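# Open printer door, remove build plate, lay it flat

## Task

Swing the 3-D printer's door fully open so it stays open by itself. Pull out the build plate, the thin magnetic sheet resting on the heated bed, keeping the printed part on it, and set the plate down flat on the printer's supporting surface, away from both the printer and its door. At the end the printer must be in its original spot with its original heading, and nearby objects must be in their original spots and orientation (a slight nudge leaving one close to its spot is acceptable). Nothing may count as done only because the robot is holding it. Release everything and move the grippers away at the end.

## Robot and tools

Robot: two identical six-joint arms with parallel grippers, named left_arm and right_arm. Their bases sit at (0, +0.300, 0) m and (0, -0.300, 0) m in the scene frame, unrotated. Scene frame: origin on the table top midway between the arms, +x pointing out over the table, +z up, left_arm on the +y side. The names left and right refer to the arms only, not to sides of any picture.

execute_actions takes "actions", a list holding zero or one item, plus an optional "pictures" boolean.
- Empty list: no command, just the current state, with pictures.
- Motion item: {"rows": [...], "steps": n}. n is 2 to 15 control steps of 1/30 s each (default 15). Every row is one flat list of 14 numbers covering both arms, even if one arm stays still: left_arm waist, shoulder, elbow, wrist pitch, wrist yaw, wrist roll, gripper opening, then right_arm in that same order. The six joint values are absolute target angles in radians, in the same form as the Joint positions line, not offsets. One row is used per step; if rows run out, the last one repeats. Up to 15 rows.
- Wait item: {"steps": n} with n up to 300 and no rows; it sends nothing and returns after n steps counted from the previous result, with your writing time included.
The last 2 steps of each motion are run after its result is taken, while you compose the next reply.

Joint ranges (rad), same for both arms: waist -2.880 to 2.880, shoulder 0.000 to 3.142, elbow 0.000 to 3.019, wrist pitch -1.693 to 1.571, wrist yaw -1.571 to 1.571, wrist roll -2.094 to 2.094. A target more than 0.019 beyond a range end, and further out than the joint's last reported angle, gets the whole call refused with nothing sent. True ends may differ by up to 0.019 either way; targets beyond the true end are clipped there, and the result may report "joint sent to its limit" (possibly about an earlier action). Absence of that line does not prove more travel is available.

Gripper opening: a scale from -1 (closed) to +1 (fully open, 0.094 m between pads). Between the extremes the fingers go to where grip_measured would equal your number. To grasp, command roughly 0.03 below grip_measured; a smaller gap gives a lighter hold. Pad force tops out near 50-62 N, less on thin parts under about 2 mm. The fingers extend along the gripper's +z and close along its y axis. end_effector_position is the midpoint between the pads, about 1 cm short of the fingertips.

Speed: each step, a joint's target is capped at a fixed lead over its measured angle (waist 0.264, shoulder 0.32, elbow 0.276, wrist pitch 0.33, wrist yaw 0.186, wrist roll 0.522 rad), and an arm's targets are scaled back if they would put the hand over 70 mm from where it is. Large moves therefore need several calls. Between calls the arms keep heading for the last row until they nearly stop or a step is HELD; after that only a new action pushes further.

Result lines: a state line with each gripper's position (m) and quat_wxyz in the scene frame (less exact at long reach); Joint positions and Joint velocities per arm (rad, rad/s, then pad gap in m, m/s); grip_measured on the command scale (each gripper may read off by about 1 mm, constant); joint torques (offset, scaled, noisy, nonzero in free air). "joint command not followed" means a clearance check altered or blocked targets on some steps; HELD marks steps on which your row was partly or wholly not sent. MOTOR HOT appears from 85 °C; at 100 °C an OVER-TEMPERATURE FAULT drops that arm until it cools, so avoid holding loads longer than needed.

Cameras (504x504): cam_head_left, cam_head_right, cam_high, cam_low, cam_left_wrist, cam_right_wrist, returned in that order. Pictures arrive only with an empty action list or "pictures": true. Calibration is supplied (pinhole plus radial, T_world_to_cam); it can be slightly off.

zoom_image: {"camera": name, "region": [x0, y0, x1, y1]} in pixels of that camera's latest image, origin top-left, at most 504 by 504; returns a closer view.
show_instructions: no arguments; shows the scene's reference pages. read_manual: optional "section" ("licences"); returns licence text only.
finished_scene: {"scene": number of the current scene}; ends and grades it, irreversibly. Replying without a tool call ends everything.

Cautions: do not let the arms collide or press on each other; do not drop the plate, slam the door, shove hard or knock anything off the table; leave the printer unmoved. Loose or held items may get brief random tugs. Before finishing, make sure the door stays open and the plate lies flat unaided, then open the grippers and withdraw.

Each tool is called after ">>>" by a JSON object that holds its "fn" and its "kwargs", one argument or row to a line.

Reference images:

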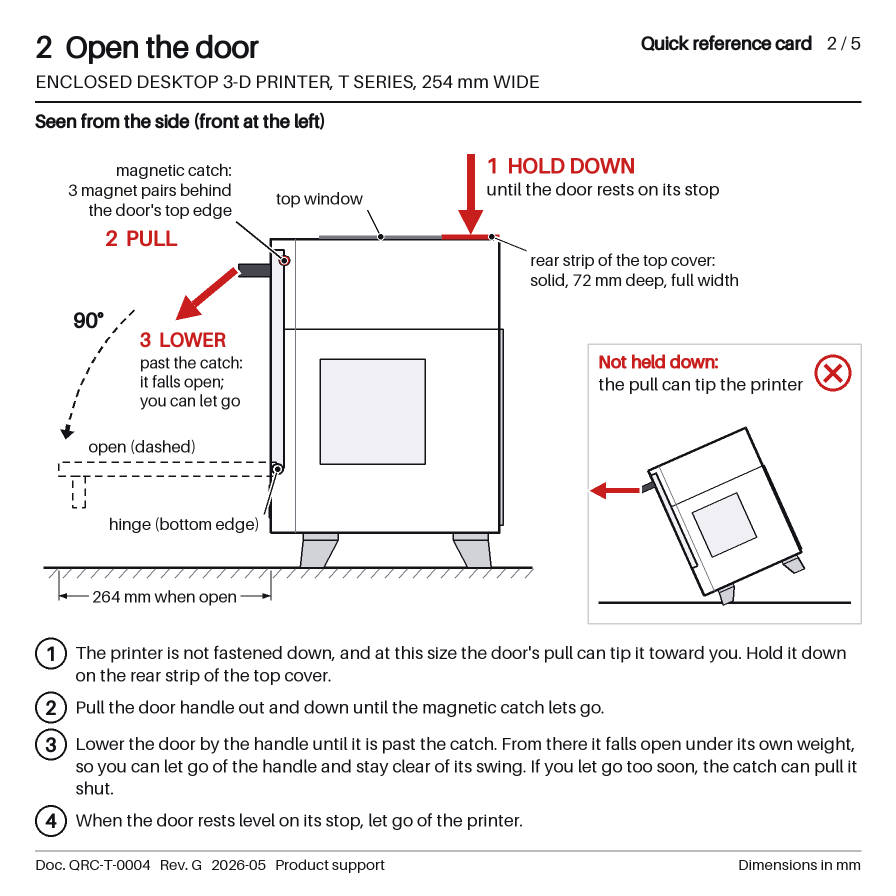

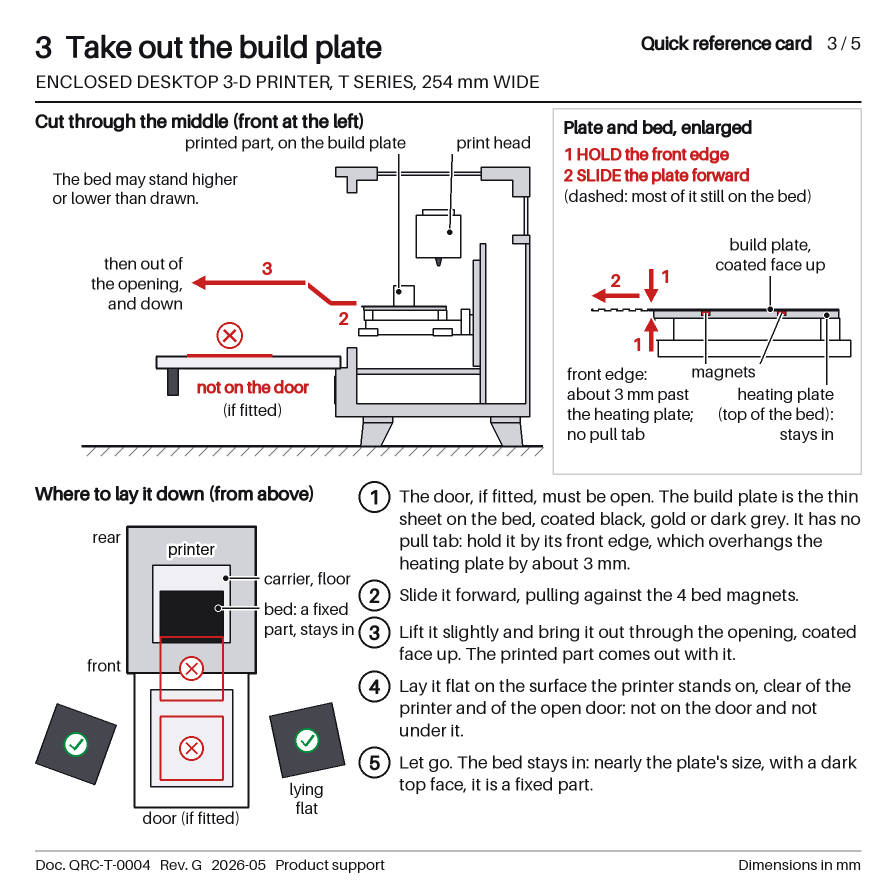

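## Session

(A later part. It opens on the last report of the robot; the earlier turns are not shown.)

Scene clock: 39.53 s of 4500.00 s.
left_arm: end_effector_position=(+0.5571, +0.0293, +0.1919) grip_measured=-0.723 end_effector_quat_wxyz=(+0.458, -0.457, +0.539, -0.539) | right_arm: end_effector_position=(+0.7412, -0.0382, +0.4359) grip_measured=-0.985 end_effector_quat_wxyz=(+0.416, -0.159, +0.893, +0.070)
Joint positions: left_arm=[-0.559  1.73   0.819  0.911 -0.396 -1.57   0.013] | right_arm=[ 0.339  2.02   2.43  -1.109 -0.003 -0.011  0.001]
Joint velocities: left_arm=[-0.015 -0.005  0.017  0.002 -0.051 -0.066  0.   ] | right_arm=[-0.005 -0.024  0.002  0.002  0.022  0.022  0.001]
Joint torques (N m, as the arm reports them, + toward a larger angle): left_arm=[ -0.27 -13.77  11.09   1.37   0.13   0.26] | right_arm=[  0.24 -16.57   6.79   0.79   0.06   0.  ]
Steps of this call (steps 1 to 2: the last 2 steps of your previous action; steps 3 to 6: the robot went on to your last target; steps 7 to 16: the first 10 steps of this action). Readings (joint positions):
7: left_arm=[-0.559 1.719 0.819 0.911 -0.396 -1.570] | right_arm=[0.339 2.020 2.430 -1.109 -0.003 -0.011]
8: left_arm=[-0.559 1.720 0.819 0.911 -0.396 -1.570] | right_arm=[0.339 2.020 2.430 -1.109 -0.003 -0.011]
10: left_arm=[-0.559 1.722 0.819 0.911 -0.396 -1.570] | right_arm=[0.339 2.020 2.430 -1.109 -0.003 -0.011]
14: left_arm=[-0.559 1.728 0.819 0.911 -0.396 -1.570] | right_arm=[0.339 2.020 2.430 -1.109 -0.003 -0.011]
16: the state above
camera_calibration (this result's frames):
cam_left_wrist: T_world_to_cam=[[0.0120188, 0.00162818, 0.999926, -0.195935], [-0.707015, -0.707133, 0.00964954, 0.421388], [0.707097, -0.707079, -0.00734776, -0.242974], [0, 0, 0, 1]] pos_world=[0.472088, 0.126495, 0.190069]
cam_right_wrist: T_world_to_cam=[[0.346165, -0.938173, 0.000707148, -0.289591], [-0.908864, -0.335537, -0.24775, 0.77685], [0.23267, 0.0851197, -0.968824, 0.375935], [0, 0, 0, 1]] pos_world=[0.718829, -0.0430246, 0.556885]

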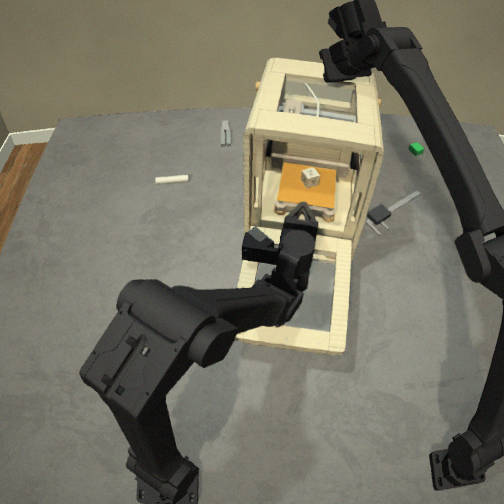

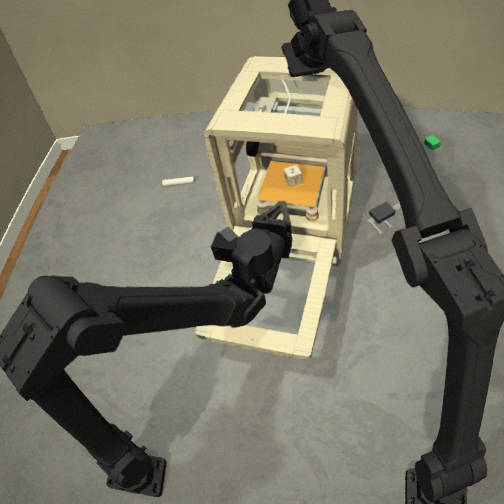

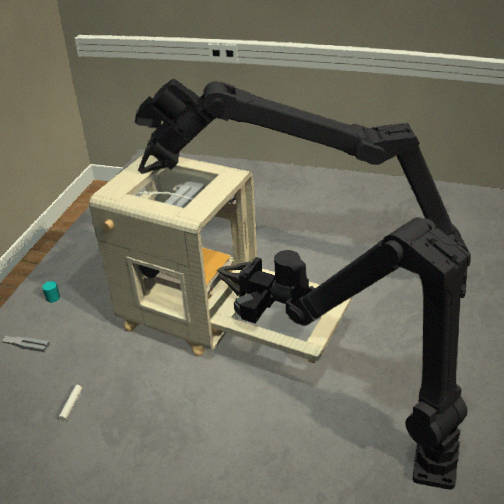

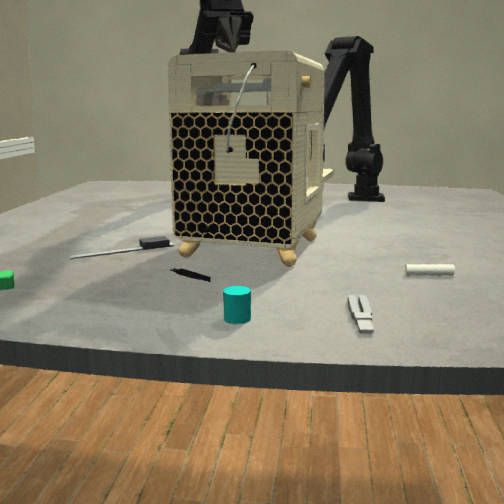

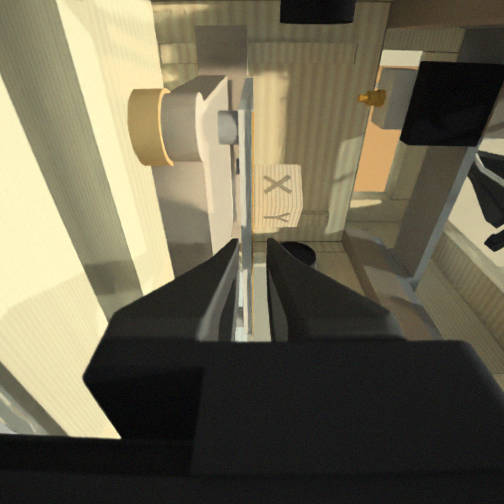

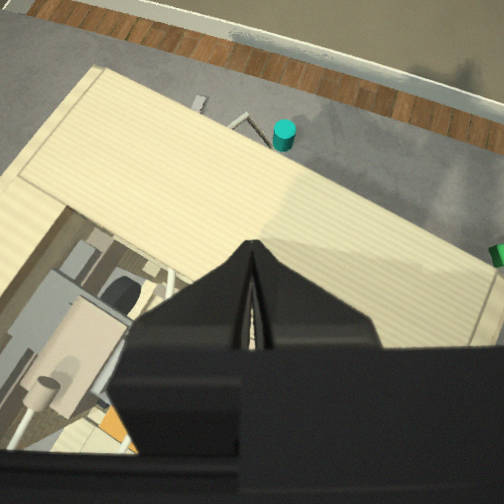

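>>> {"fn": "execute_actions", "kwargs": {
  "actions": [
    {"rows": [[-0.552,1.757,0.855,0.90,-0.393,-1.56,-0.89,0.337,2.07,2.40,-1.14,0,0,-1],[-0.552,1.757,0.855,0.90,-0.393,-1.56,-0.89,0.337,2.07,2.40,-1.14,0,0,-1],[-0.552,1.757,0.855,0.90,-0.393,-1.56,-0.89,0.337,2.07,2.40,-1.14,0,0,-1],[-0.552,1.757,0.855,0.90,-0.393,-1.56,-0.89,0.337,2.07,2.40,-1.14,0,0,-1]], "steps": 6}
  ],
  "pictures": true
}}

>>> {"fn": "zoom_image", "kwargs": {
  "camera": "cam_left_wrist",
  "region": [210, 200, 300, 330]
}}

Scene clock: 40.37 s of 4500.00 s.
left_arm: end_effector_position=(+0.5571, +0.0293, +0.1917) grip_measured=-0.886 end_effector_quat_wxyz=(+0.458, -0.457, +0.539, -0.539) | right_arm: end_effector_position=(+0.7412, -0.0382, +0.4359) grip_measured=-0.985 end_effector_quat_wxyz=(+0.416, -0.159, +0.893, +0.070)
Joint positions: left_arm=[-0.559  1.73   0.819  0.911 -0.396 -1.57   0.005] | right_arm=[ 0.339  2.02   2.43  -1.109 -0.003 -0.011  0.001]
Joint velocities: left_arm=[ 0.015 -0.005 -0.012 -0.022  0.007  0.007 -0.   ] | right_arm=[-0.015 -0.015 -0.012 -0.007 -0.051 -0.022  0.   ]
Joint torques (N m, as the arm reports them, + toward a larger angle): left_arm=[ -0.14 -13.78  10.87   1.46   0.16   0.28] | right_arm=[  0.26 -16.53   6.78   0.81   0.05   0.  ]
Steps of this call (steps 1 to 2: the last 2 steps of your previous action; steps 3 to 15: the robot went on to your last target; steps 16 to 21: nothing new was sent; steps 22 to 25: the first 4 steps of this action). Readings (joint positions):
22: left_arm=[-0.559 1.730 0.819 0.911 -0.396 -1.570] | right_arm=[0.339 2.020 2.430 -1.109 -0.003 -0.011]
23: left_arm=[-0.559 1.730 0.819 0.911 -0.396 -1.570] | right_arm=[0.339 2.020 2.430 -1.109 -0.003 -0.011]
25: the state above
camera_calibration (this result's frames):
cam_left_wrist: T_world_to_cam=[[0.0123422, 0.0014259, 0.999923, -0.195882], [-0.707012, -0.707135, 0.00973515, 0.421377], [0.707094, -0.707077, -0.00771948, -0.242926], [0, 0, 0, 1]] pos_world=[0.472108, 0.126483, 0.189889]
cam_right_wrist: T_world_to_cam=[[0.346165, -0.938173, 0.000707148, -0.289591], [-0.908864, -0.335537, -0.24775, 0.77685], [0.23267, 0.0851197, -0.968824, 0.375935], [0, 0, 0, 1]] pos_world=[0.718829, -0.0430246, 0.556885]

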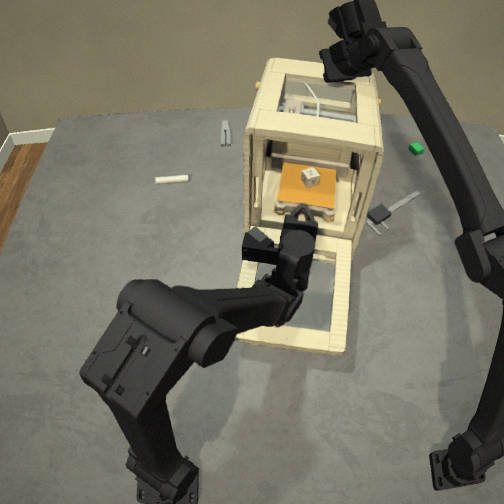

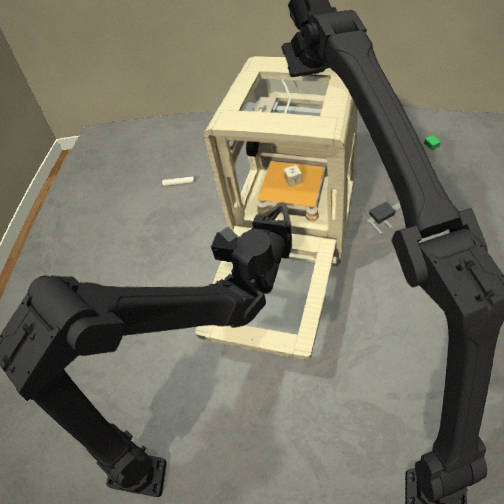

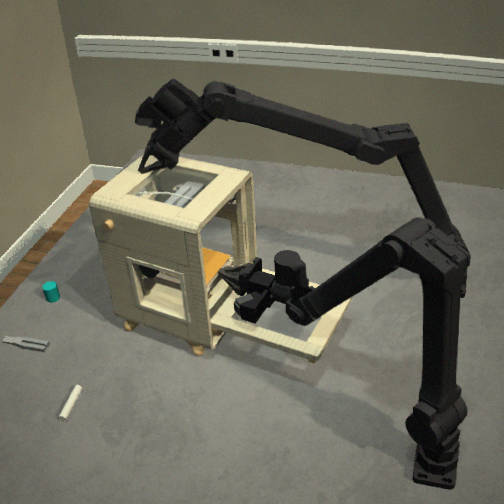

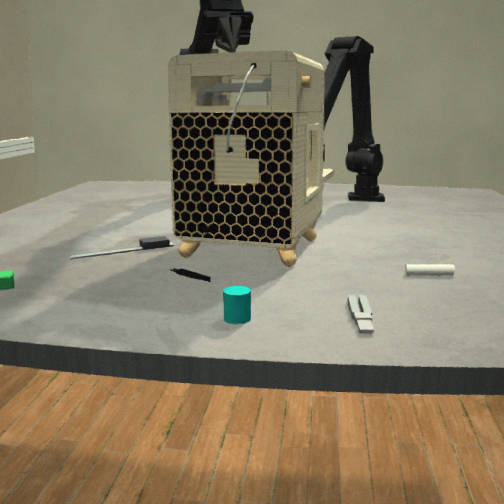

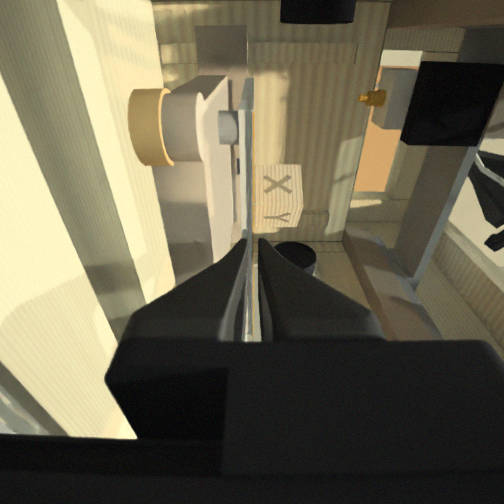

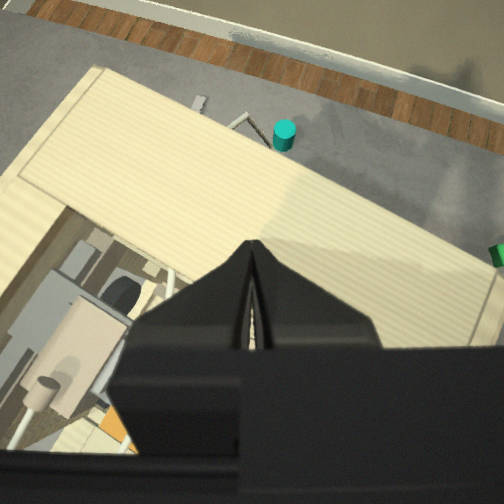

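Region (210, 200, 300, 330) of cam_left_wrist's 504x504 image, scaled by 3.877, with more detail than that image has; it fills the left 349 columns of this view, and the rest is white.

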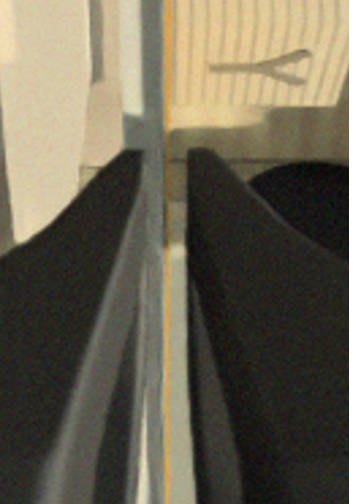

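>>> {"fn": "execute_actions", "kwargs": {
  "actions": [
    {"rows": [[-0.548,1.757,0.855,0.90,-0.389,-1.56,-0.91,0.337,2.07,2.40,-1.14,0,0,-1],[-0.545,1.757,0.855,0.90,-0.386,-1.56,-0.91,0.337,2.07,2.40,-1.14,0,0,-1],[-0.542,1.757,0.855,0.90,-0.383,-1.56,-0.91,0.337,2.07,2.40,-1.14,0,0,-1],[-0.539,1.757,0.855,0.90,-0.380,-1.56,-0.91,0.337,2.07,2.40,-1.14,0,0,-1],[-0.536,1.757,0.855,0.90,-0.377,-1.56,-0.91,0.337,2.07,2.40,-1.14,0,0,-1],[-0.533,1.757,0.855,0.90,-0.374,-1.56,-0.91,0.337,2.07,2.40,-1.14,0,0,-1],[-0.530,1.757,0.855,0.90,-0.371,-1.56,-0.91,0.337,2.07,2.40,-1.14,0,0,-1],[-0.527,1.757,0.855,0.90,-0.368,-1.56,-0.91,0.337,2.07,2.40,-1.14,0,0,-1],[-0.524,1.757,0.855,0.90,-0.365,-1.56,-0.91,0.337,2.07,2.40,-1.14,0,0,-1],[-0.521,1.757,0.855,0.90,-0.362,-1.56,-0.91,0.337,2.07,2.40,-1.14,0,0,-1],[-0.518,1.757,0.855,0.90,-0.359,-1.56,-0.91,0.337,2.07,2.40,-1.14,0,0,-1],[-0.515,1.757,0.855,0.90,-0.356,-1.56,-0.91,0.337,2.07,2.40,-1.14,0,0,-1]], "steps": 15}
  ],
  "pictures": true
}}

>>> {"fn": "zoom_image", "kwargs": {
  "camera": "cam_left_wrist",
  "region": [210, 200, 300, 330]
}}

Scene clock: 41.00 s of 4500.00 s.
left_arm: end_effector_position=(+0.5642, +0.0404, +0.1917) grip_measured=-0.907 end_effector_quat_wxyz=(+0.457, -0.456, +0.540, -0.540) | right_arm: end_effector_position=(+0.7412, -0.0382, +0.4359) grip_measured=-0.985 end_effector_quat_wxyz=(+0.416, -0.159, +0.893, +0.070)
Joint positions: left_arm=[-0.528  1.73   0.819  0.911 -0.361 -1.57   0.004] | right_arm=[ 0.339  2.02   2.43  -1.109 -0.003 -0.011  0.001]
Joint velocities: left_arm=[ 0.112 -0.034  0.017 -0.007  0.066  0.007 -0.   ] | right_arm=[-0.015 -0.005 -0.002  0.007 -0.022 -0.081  0.001]
Joint torques (N m, as the arm reports them, + toward a larger angle): left_arm=[  0.06 -14.09  10.98   1.46   0.17   0.29] | right_arm=[  0.2  -16.57   6.77   0.82   0.06   0.  ]
Steps of this call (steps 1 to 2: the last 2 steps of your previous action; steps 3 to 6: the robot went on to your last target; steps 7 to 19: the first 13 steps of this action). Readings (joint positions):
7: left_arm=[-0.559 1.730 0.819 0.911 -0.395 -1.570] | right_arm=[0.339 2.020 2.430 -1.109 -0.003 -0.011]
8: left_arm=[-0.559 1.730 0.819 0.911 -0.392 -1.570] | right_arm=[0.339 2.020 2.430 -1.109 -0.003 -0.011]
10: left_arm=[-0.557 1.730 0.819 0.911 -0.386 -1.570] | right_arm=[0.339 2.020 2.430 -1.109 -0.003 -0.011]
14: left_arm=[-0.547 1.730 0.819 0.911 -0.374 -1.570] | right_arm=[0.339 2.020 2.430 -1.109 -0.003 -0.011]
19: the state above
camera_calibration (this result's frames):
cam_left_wrist: T_world_to_cam=[[0.0123485, 0.00136361, 0.999923, -0.195986], [-0.71051, -0.70362, 0.00973393, 0.436068], [0.703579, -0.710575, -0.00771979, -0.23797], [0, 0, 0, 1]] pos_world=[0.479681, 0.137998, 0.189889]
cam_right_wrist: T_world_to_cam=[[0.346165, -0.938173, 0.000707148, -0.289591], [-0.908864, -0.335537, -0.24775, 0.77685], [0.23267, 0.0851197, -0.968824, 0.375935], [0, 0, 0, 1]] pos_world=[0.718829, -0.0430246, 0.556885]

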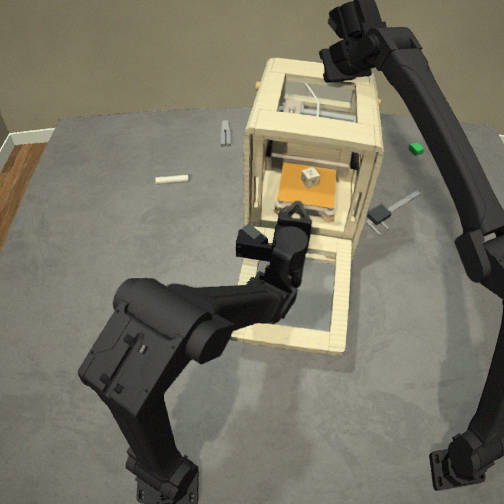

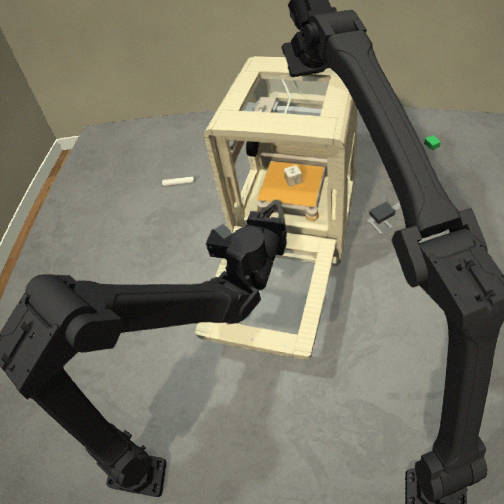

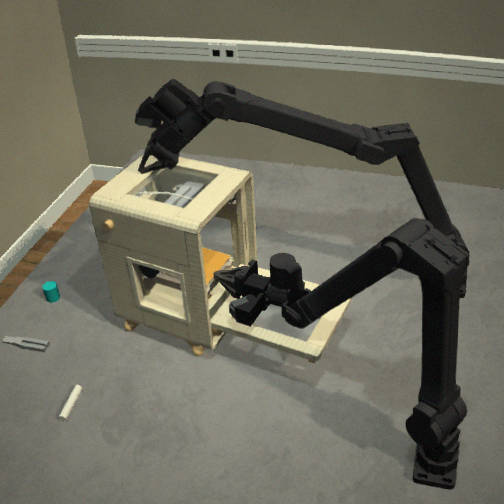

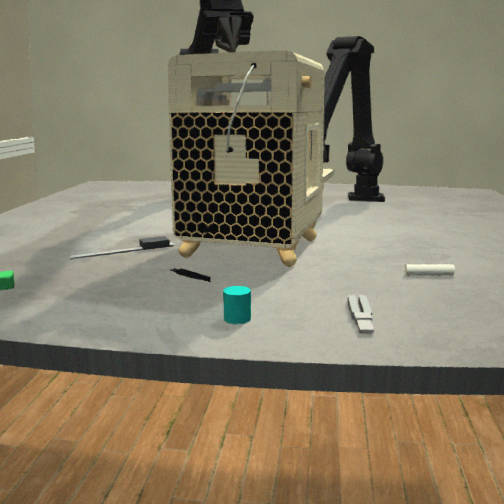

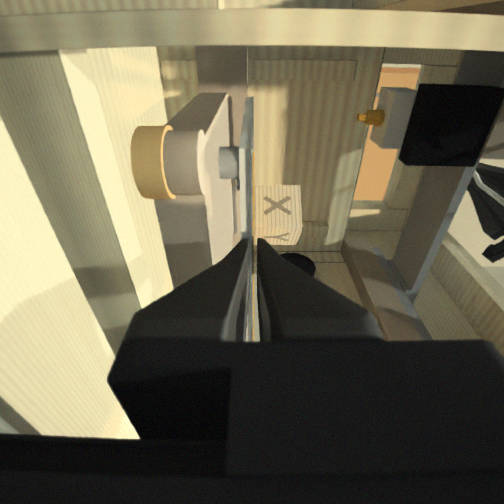

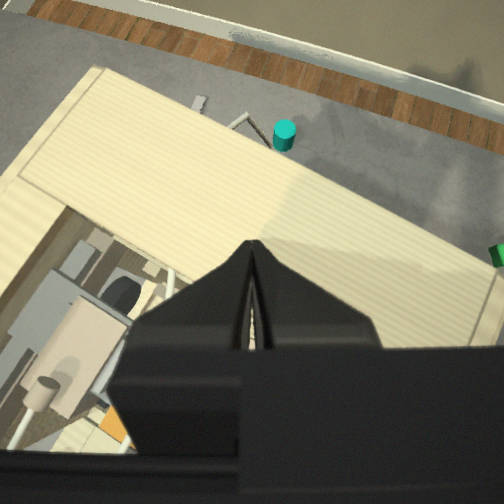

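Region (210, 200, 300, 330) of cam_left_wrist's 504x504 image, scaled by 3.877, with more detail than that image has; it fills the left 349 columns of this view, and the rest is white.

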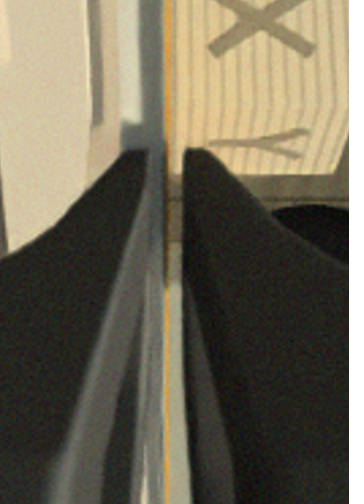

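>>> {"fn": "execute_actions", "kwargs": {
  "actions": [
    {"rows": [[-0.512,1.757,0.855,0.90,-0.353,-1.56,-0.91,0.337,2.07,2.40,-1.14,0,0,-1],[-0.509,1.757,0.855,0.90,-0.350,-1.56,-0.91,0.337,2.07,2.40,-1.14,0,0,-1],[-0.506,1.757,0.855,0.90,-0.347,-1.56,-0.91,0.337,2.07,2.40,-1.14,0,0,-1],[-0.503,1.757,0.855,0.90,-0.344,-1.56,-0.91,0.337,2.07,2.40,-1.14,0,0,-1],[-0.500,1.757,0.855,0.90,-0.341,-1.56,-0.91,0.337,2.07,2.40,-1.14,0,0,-1]], "steps": 10}
  ],
  "pictures": true
}}

>>> {"fn": "zoom_image", "kwargs": {
  "camera": "cam_left_wrist",
  "region": [210, 200, 300, 330]
}}

Scene clock: 41.43 s of 4500.00 s.
left_arm: end_effector_position=(+0.5651, +0.0414, +0.1917) grip_measured=-0.908 end_effector_quat_wxyz=(+0.455, -0.454, +0.542, -0.541) | right_arm: end_effector_position=(+0.7412, -0.0382, +0.4359) grip_measured=-0.985 end_effector_quat_wxyz=(+0.416, -0.159, +0.893, +0.070)
Joint positions: left_arm=[-0.523  1.73   0.819  0.911 -0.35  -1.569  0.004] | right_arm=[ 0.339  2.02   2.43  -1.109 -0.003 -0.011  0.001]
Joint velocities: left_arm=[ 0.005 -0.005 -0.022 -0.012 -0.022 -0.007 -0.   ] | right_arm=[-0.005  0.005  0.002 -0.007 -0.066 -0.007 -0.   ]
Joint torques (N m, as the arm reports them, + toward a larger angle): left_arm=[  1.14 -14.24  11.06   1.45   0.35   0.27] | right_arm=[  0.23 -16.58   6.8    0.79   0.08   0.  ]
Steps of this call (steps 1 to 2: the last 2 steps of your previous action; steps 3 to 5: the robot went on to your last target; steps 6 to 13: the first 8 steps of this action). Readings (joint positions):
6: left_arm=[-0.526 1.730 0.819 0.911 -0.359 -1.570] | right_arm=[0.339 2.020 2.430 -1.109 -0.003 -0.011]
7: left_arm=[-0.526 1.730 0.819 0.911 -0.358 -1.570] | right_arm=[0.339 2.020 2.430 -1.109 -0.003 -0.011]
9: left_arm=[-0.525 1.730 0.819 0.911 -0.354 -1.570] | right_arm=[0.339 2.020 2.430 -1.109 -0.003 -0.011]
13: the state above
camera_calibration (this result's frames):
cam_left_wrist: T_world_to_cam=[[0.0122902, 0.000916854, 0.999924, -0.195948], [-0.714525, -0.699547, 0.00942374, 0.439617], [0.699502, -0.714586, -0.00794244, -0.235438], [0, 0, 0, 1]] pos_world=[0.481215, 0.139471, 0.189921]
cam_right_wrist: T_world_to_cam=[[0.346165, -0.938173, 0.000707148, -0.289591], [-0.908864, -0.335537, -0.24775, 0.77685], [0.23267, 0.0851197, -0.968824, 0.375935], [0, 0, 0, 1]] pos_world=[0.718829, -0.0430246, 0.556885]

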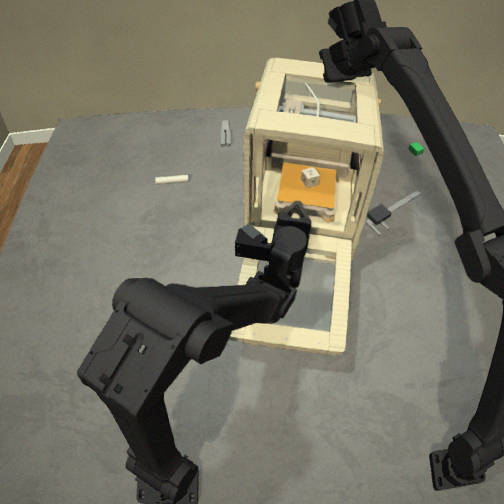

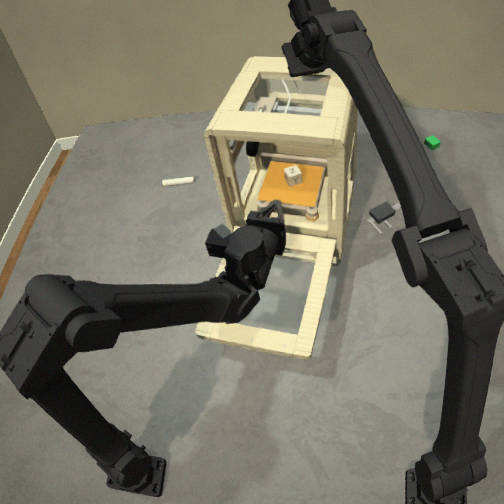

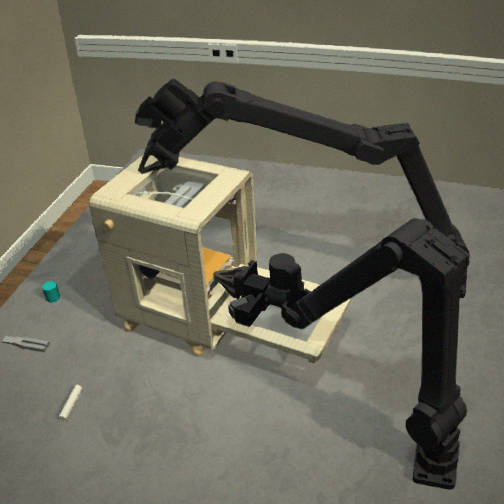

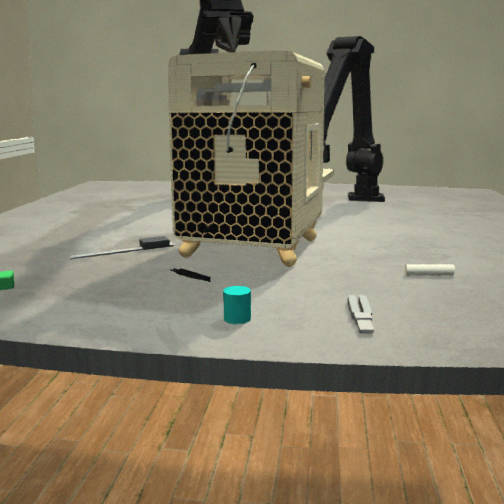

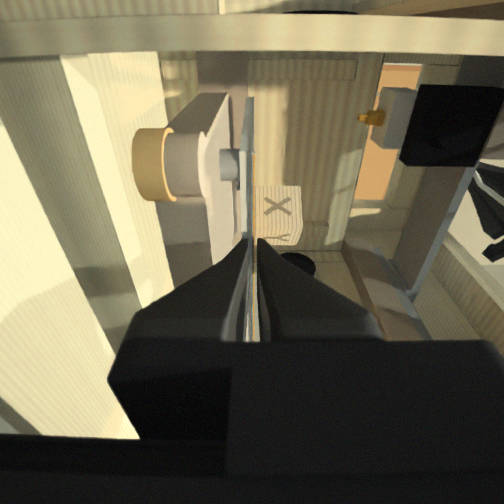

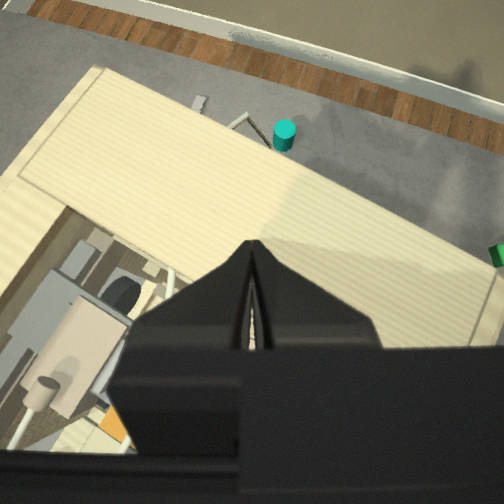

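Region (210, 200, 300, 330) of cam_left_wrist's 504x504 image, scaled by 3.877, with more detail than that image has; it fills the left 349 columns of this view, and the rest is white.

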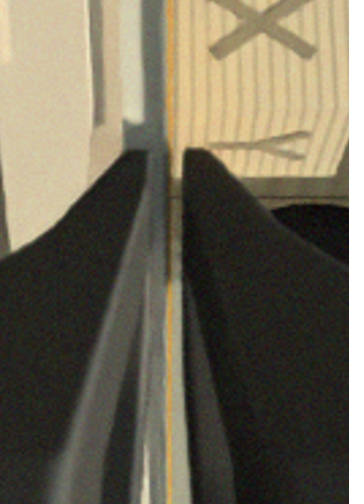

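>>> {"fn": "execute_actions", "kwargs": {
  "actions": [
    {"rows": [[-0.508,1.757,0.855,0.90,-0.345,-1.56,-0.94,0.337,2.07,2.40,-1.14,0,0,-1],[-0.508,1.757,0.855,0.90,-0.345,-1.56,-0.96,0.337,2.07,2.40,-1.14,0,0,-1],[-0.508,1.757,0.855,0.90,-0.345,-1.56,-0.98,0.337,2.07,2.40,-1.14,0,0,-1],[-0.508,1.757,0.855,0.90,-0.345,-1.56,-1,0.337,2.07,2.40,-1.14,0,0,-1]], "steps": 10}
  ],
  "pictures": true
}}

>>> {"fn": "zoom_image", "kwargs": {
  "camera": "cam_left_wrist",
  "region": [210, 200, 300, 330]
}}

Scene clock: 41.87 s of 4500.00 s.
left_arm: end_effector_position=(+0.5651, +0.0414, +0.1916) grip_measured=-0.979 end_effector_quat_wxyz=(+0.455, -0.454, +0.542, -0.541) | right_arm: end_effector_position=(+0.7412, -0.0382, +0.4359) grip_measured=-0.985 end_effector_quat_wxyz=(+0.416, -0.159, +0.893, +0.070)
Joint positions: left_arm=[-0.523  1.73   0.819  0.911 -0.35  -1.569  0.001] | right_arm=[ 0.339  2.02   2.43  -1.109 -0.003 -0.011  0.001]
Joint velocities: left_arm=[ 0.005 -0.005  0.002 -0.027 -0.037 -0.007 -0.001] | right_arm=[-0.005  0.005 -0.002  0.007 -0.051 -0.007 -0.   ]
Joint torques (N m, as the arm reports them, + toward a larger angle): left_arm=[  0.52 -13.87  11.13   1.35   0.21   0.3 ] | right_arm=[  0.27 -16.56   6.78   0.81   0.04   0.  ]
Steps of this call (steps 1 to 2: the last 2 steps of your previous action; steps 3 to 5: the robot went on to your last target; steps 6 to 13: the first 8 steps of this action). Readings (joint positions):
6: left_arm=[-0.523 1.730 0.819 0.911 -0.350 -1.569] | right_arm=[0.339 2.020 2.430 -1.109 -0.003 -0.011]
7: left_arm=[-0.523 1.730 0.819 0.911 -0.350 -1.569] | right_arm=[0.339 2.020 2.430 -1.109 -0.003 -0.011]
9: left_arm=[-0.523 1.730 0.819 0.911 -0.350 -1.569] | right_arm=[0.339 2.020 2.430 -1.109 -0.003 -0.011]
13: the state above
camera_calibration (this result's frames):
cam_left_wrist: T_world_to_cam=[[0.0125548, 0.00035043, 0.999921, -0.195984], [-0.714522, -0.699552, 0.00921658, 0.439656], [0.6995, -0.714582, -0.00853237, -0.235325], [0, 0, 0, 1]] pos_world=[0.481215, 0.139472, 0.189909]
cam_right_wrist: T_world_to_cam=[[0.346165, -0.938173, 0.000707148, -0.289591], [-0.908864, -0.335537, -0.24775, 0.77685], [0.23267, 0.0851197, -0.968824, 0.375935], [0, 0, 0, 1]] pos_world=[0.718829, -0.0430246, 0.556885]

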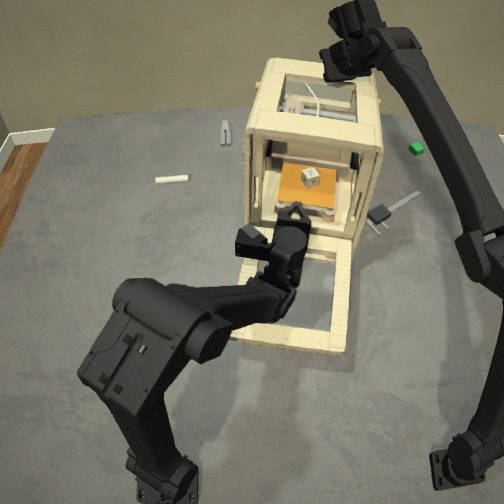

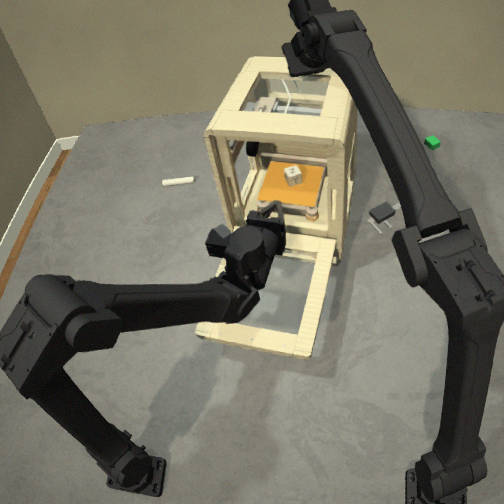

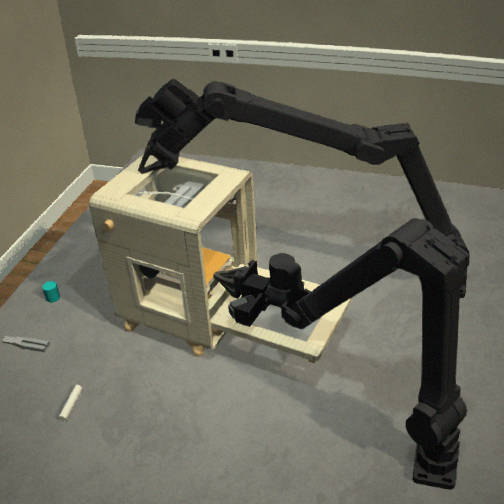

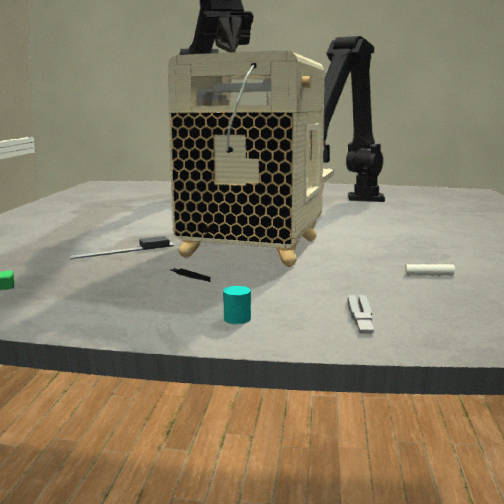

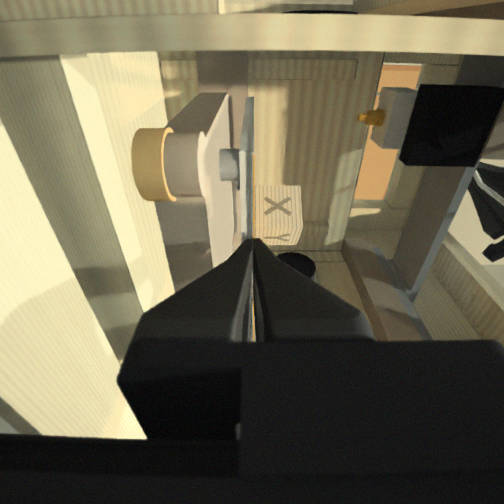

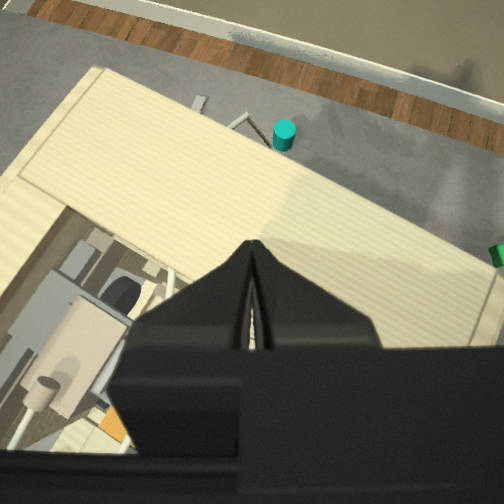

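Region (210, 200, 300, 330) of cam_left_wrist's 504x504 image, scaled by 3.877, with more detail than that image has; it fills the left 349 columns of this view, and the rest is white.

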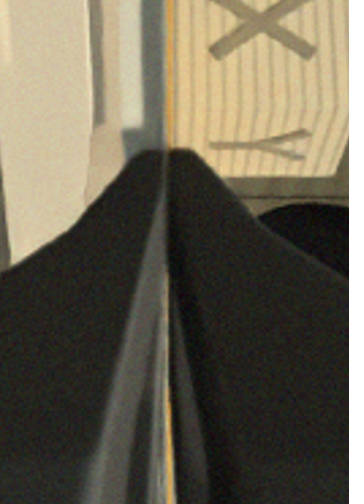

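>>> {"fn": "execute_actions", "kwargs": {
  "actions": [
    {"rows": [[-0.525,1.730,0.820,0.912,-0.352,-1.56,-1,0.337,2.07,2.40,-1.14,0,0,-1],[-0.528,1.726,0.814,0.915,-0.355,-1.56,-1,0.337,2.07,2.40,-1.14,0,0,-1],[-0.531,1.722,0.808,0.918,-0.358,-1.56,-1,0.337,2.07,2.40,-1.14,0,0,-1],[-0.533,1.718,0.802,0.920,-0.361,-1.56,-1,0.337,2.07,2.40,-1.14,0,0,-1],[-0.536,1.714,0.796,0.922,-0.364,-1.56,-1,0.337,2.07,2.40,-1.14,0,0,-1],[-0.538,1.710,0.790,0.924,-0.367,-1.56,-1,0.337,2.07,2.40,-1.14,0,0,-1],[-0.541,1.706,0.784,0.926,-0.370,-1.56,-1,0.337,2.07,2.40,-1.14,0,0,-1],[-0.543,1.702,0.778,0.928,-0.373,-1.56,-1,0.337,2.07,2.40,-1.14,0,0,-1],[-0.546,1.698,0.772,0.930,-0.376,-1.56,-1,0.337,2.07,2.40,-1.14,0,0,-1],[-0.548,1.694,0.766,0.932,-0.379,-1.56,-1,0.337,2.07,2.40,-1.14,0,0,-1],[-0.551,1.690,0.760,0.934,-0.382,-1.56,-1,0.337,2.07,2.40,-1.14,0,0,-1],[-0.553,1.686,0.754,0.936,-0.385,-1.56,-1,0.337,2.07,2.40,-1.14,0,0,-1]], "steps": 15}
  ],
  "pictures": true
}}

Scene clock: 42.93 s of 4500.00 s.
left_arm: end_effector_position=(+0.5481, +0.0471, +0.1862) grip_measured=-0.982 end_effector_quat_wxyz=(+0.458, -0.460, +0.543, -0.532) | right_arm: end_effector_position=(+0.7412, -0.0382, +0.4359) grip_measured=-0.985 end_effector_quat_wxyz=(+0.416, -0.159, +0.893, +0.070)
Joint positions: left_arm=[-0.538  1.703  0.77   0.918 -0.38  -1.569  0.001] | right_arm=[ 0.339  2.02   2.43  -1.109 -0.003 -0.011  0.001]
Joint velocities: left_arm=[-0.093 -0.151 -0.286  0.017 -0.007  0.037 -0.   ] | right_arm=[-0.005 -0.005 -0.012 -0.007  0.022 -0.007 -0.001]
Joint torques (N m, as the arm reports them, + toward a larger angle): left_arm=[ -1.03 -16.5    7.73   2.75  -0.11   0.26] | right_arm=[  0.31 -16.78   6.79   0.8    0.04   0.  ]
Steps of this call (steps 1 to 2: the last 2 steps of your previous action; steps 3 to 15: the robot went on to your last target; steps 16 to 19: nothing new was sent; steps 20 to 32: the first 13 steps of this action). Readings (joint positions):
20: left_arm=[-0.523 1.729 0.818 0.911 -0.350 -1.569] | right_arm=[0.339 2.020 2.430 -1.109 -0.003 -0.011]
21: left_arm=[-0.523 1.729 0.818 0.911 -0.350 -1.569] | right_arm=[0.339 2.020 2.430 -1.109 -0.003 -0.011]
23: left_arm=[-0.524 1.729 0.817 0.911 -0.352 -1.569] | right_arm=[0.339 2.020 2.430 -1.109 -0.003 -0.011]
27: left_arm=[-0.527 1.727 0.815 0.911 -0.360 -1.569] | right_arm=[0.339 2.020 2.430 -1.109 -0.003 -0.011]
32: the state above
camera_calibration (this result's frames):
cam_left_wrist: T_world_to_cam=[[0.025319, -0.00707427, 0.999654, -0.196967], [-0.703083, -0.710993, 0.012776, 0.425059], [0.710657, -0.703163, -0.0229754, -0.223328], [0, 0, 0, 1]] pos_world=[0.462548, 0.143785, 0.186337]
cam_right_wrist: T_world_to_cam=[[0.346165, -0.938173, 0.000707148, -0.289591], [-0.908864, -0.335537, -0.24775, 0.77685], [0.23267, 0.0851197, -0.968824, 0.375935], [0, 0, 0, 1]] pos_world=[0.718829, -0.0430246, 0.556885]

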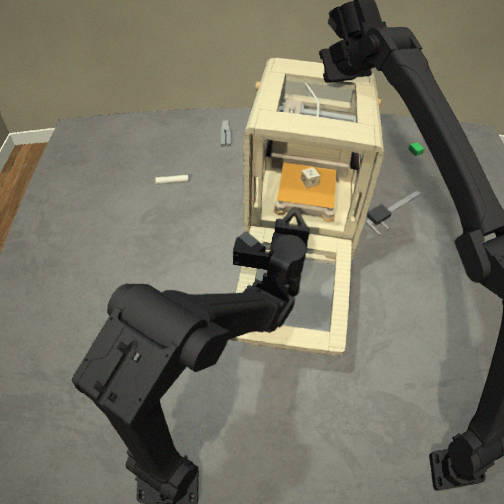

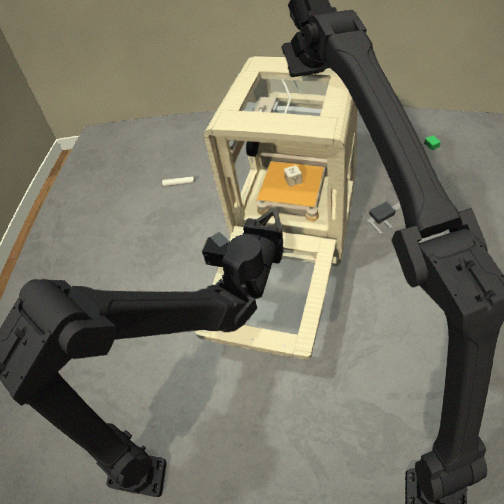

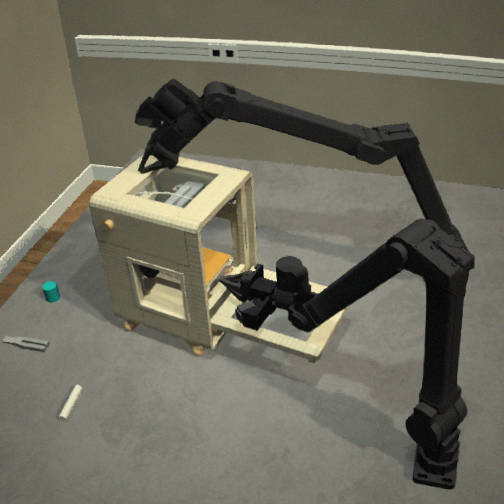

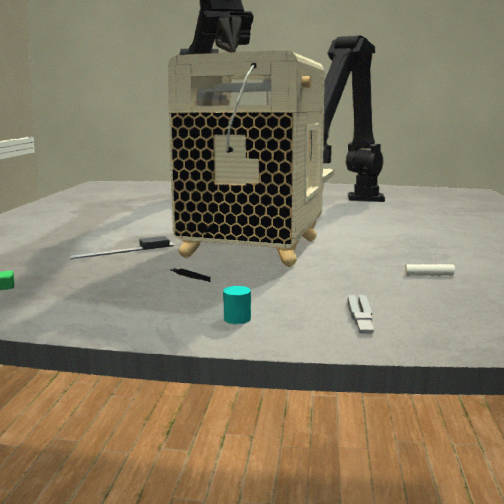

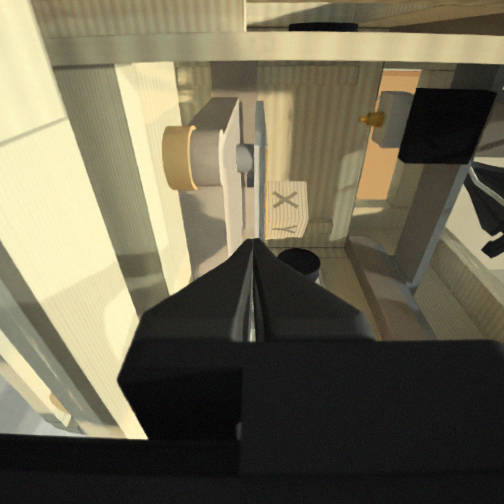

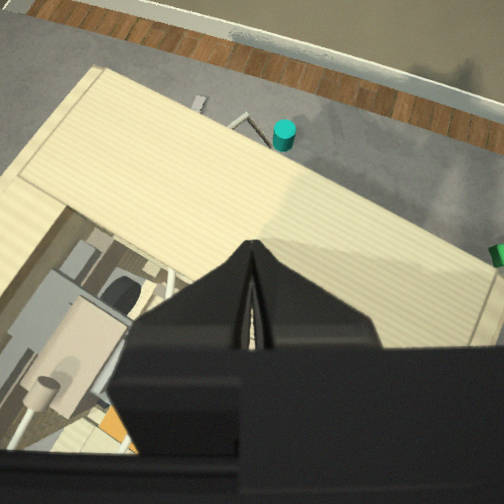

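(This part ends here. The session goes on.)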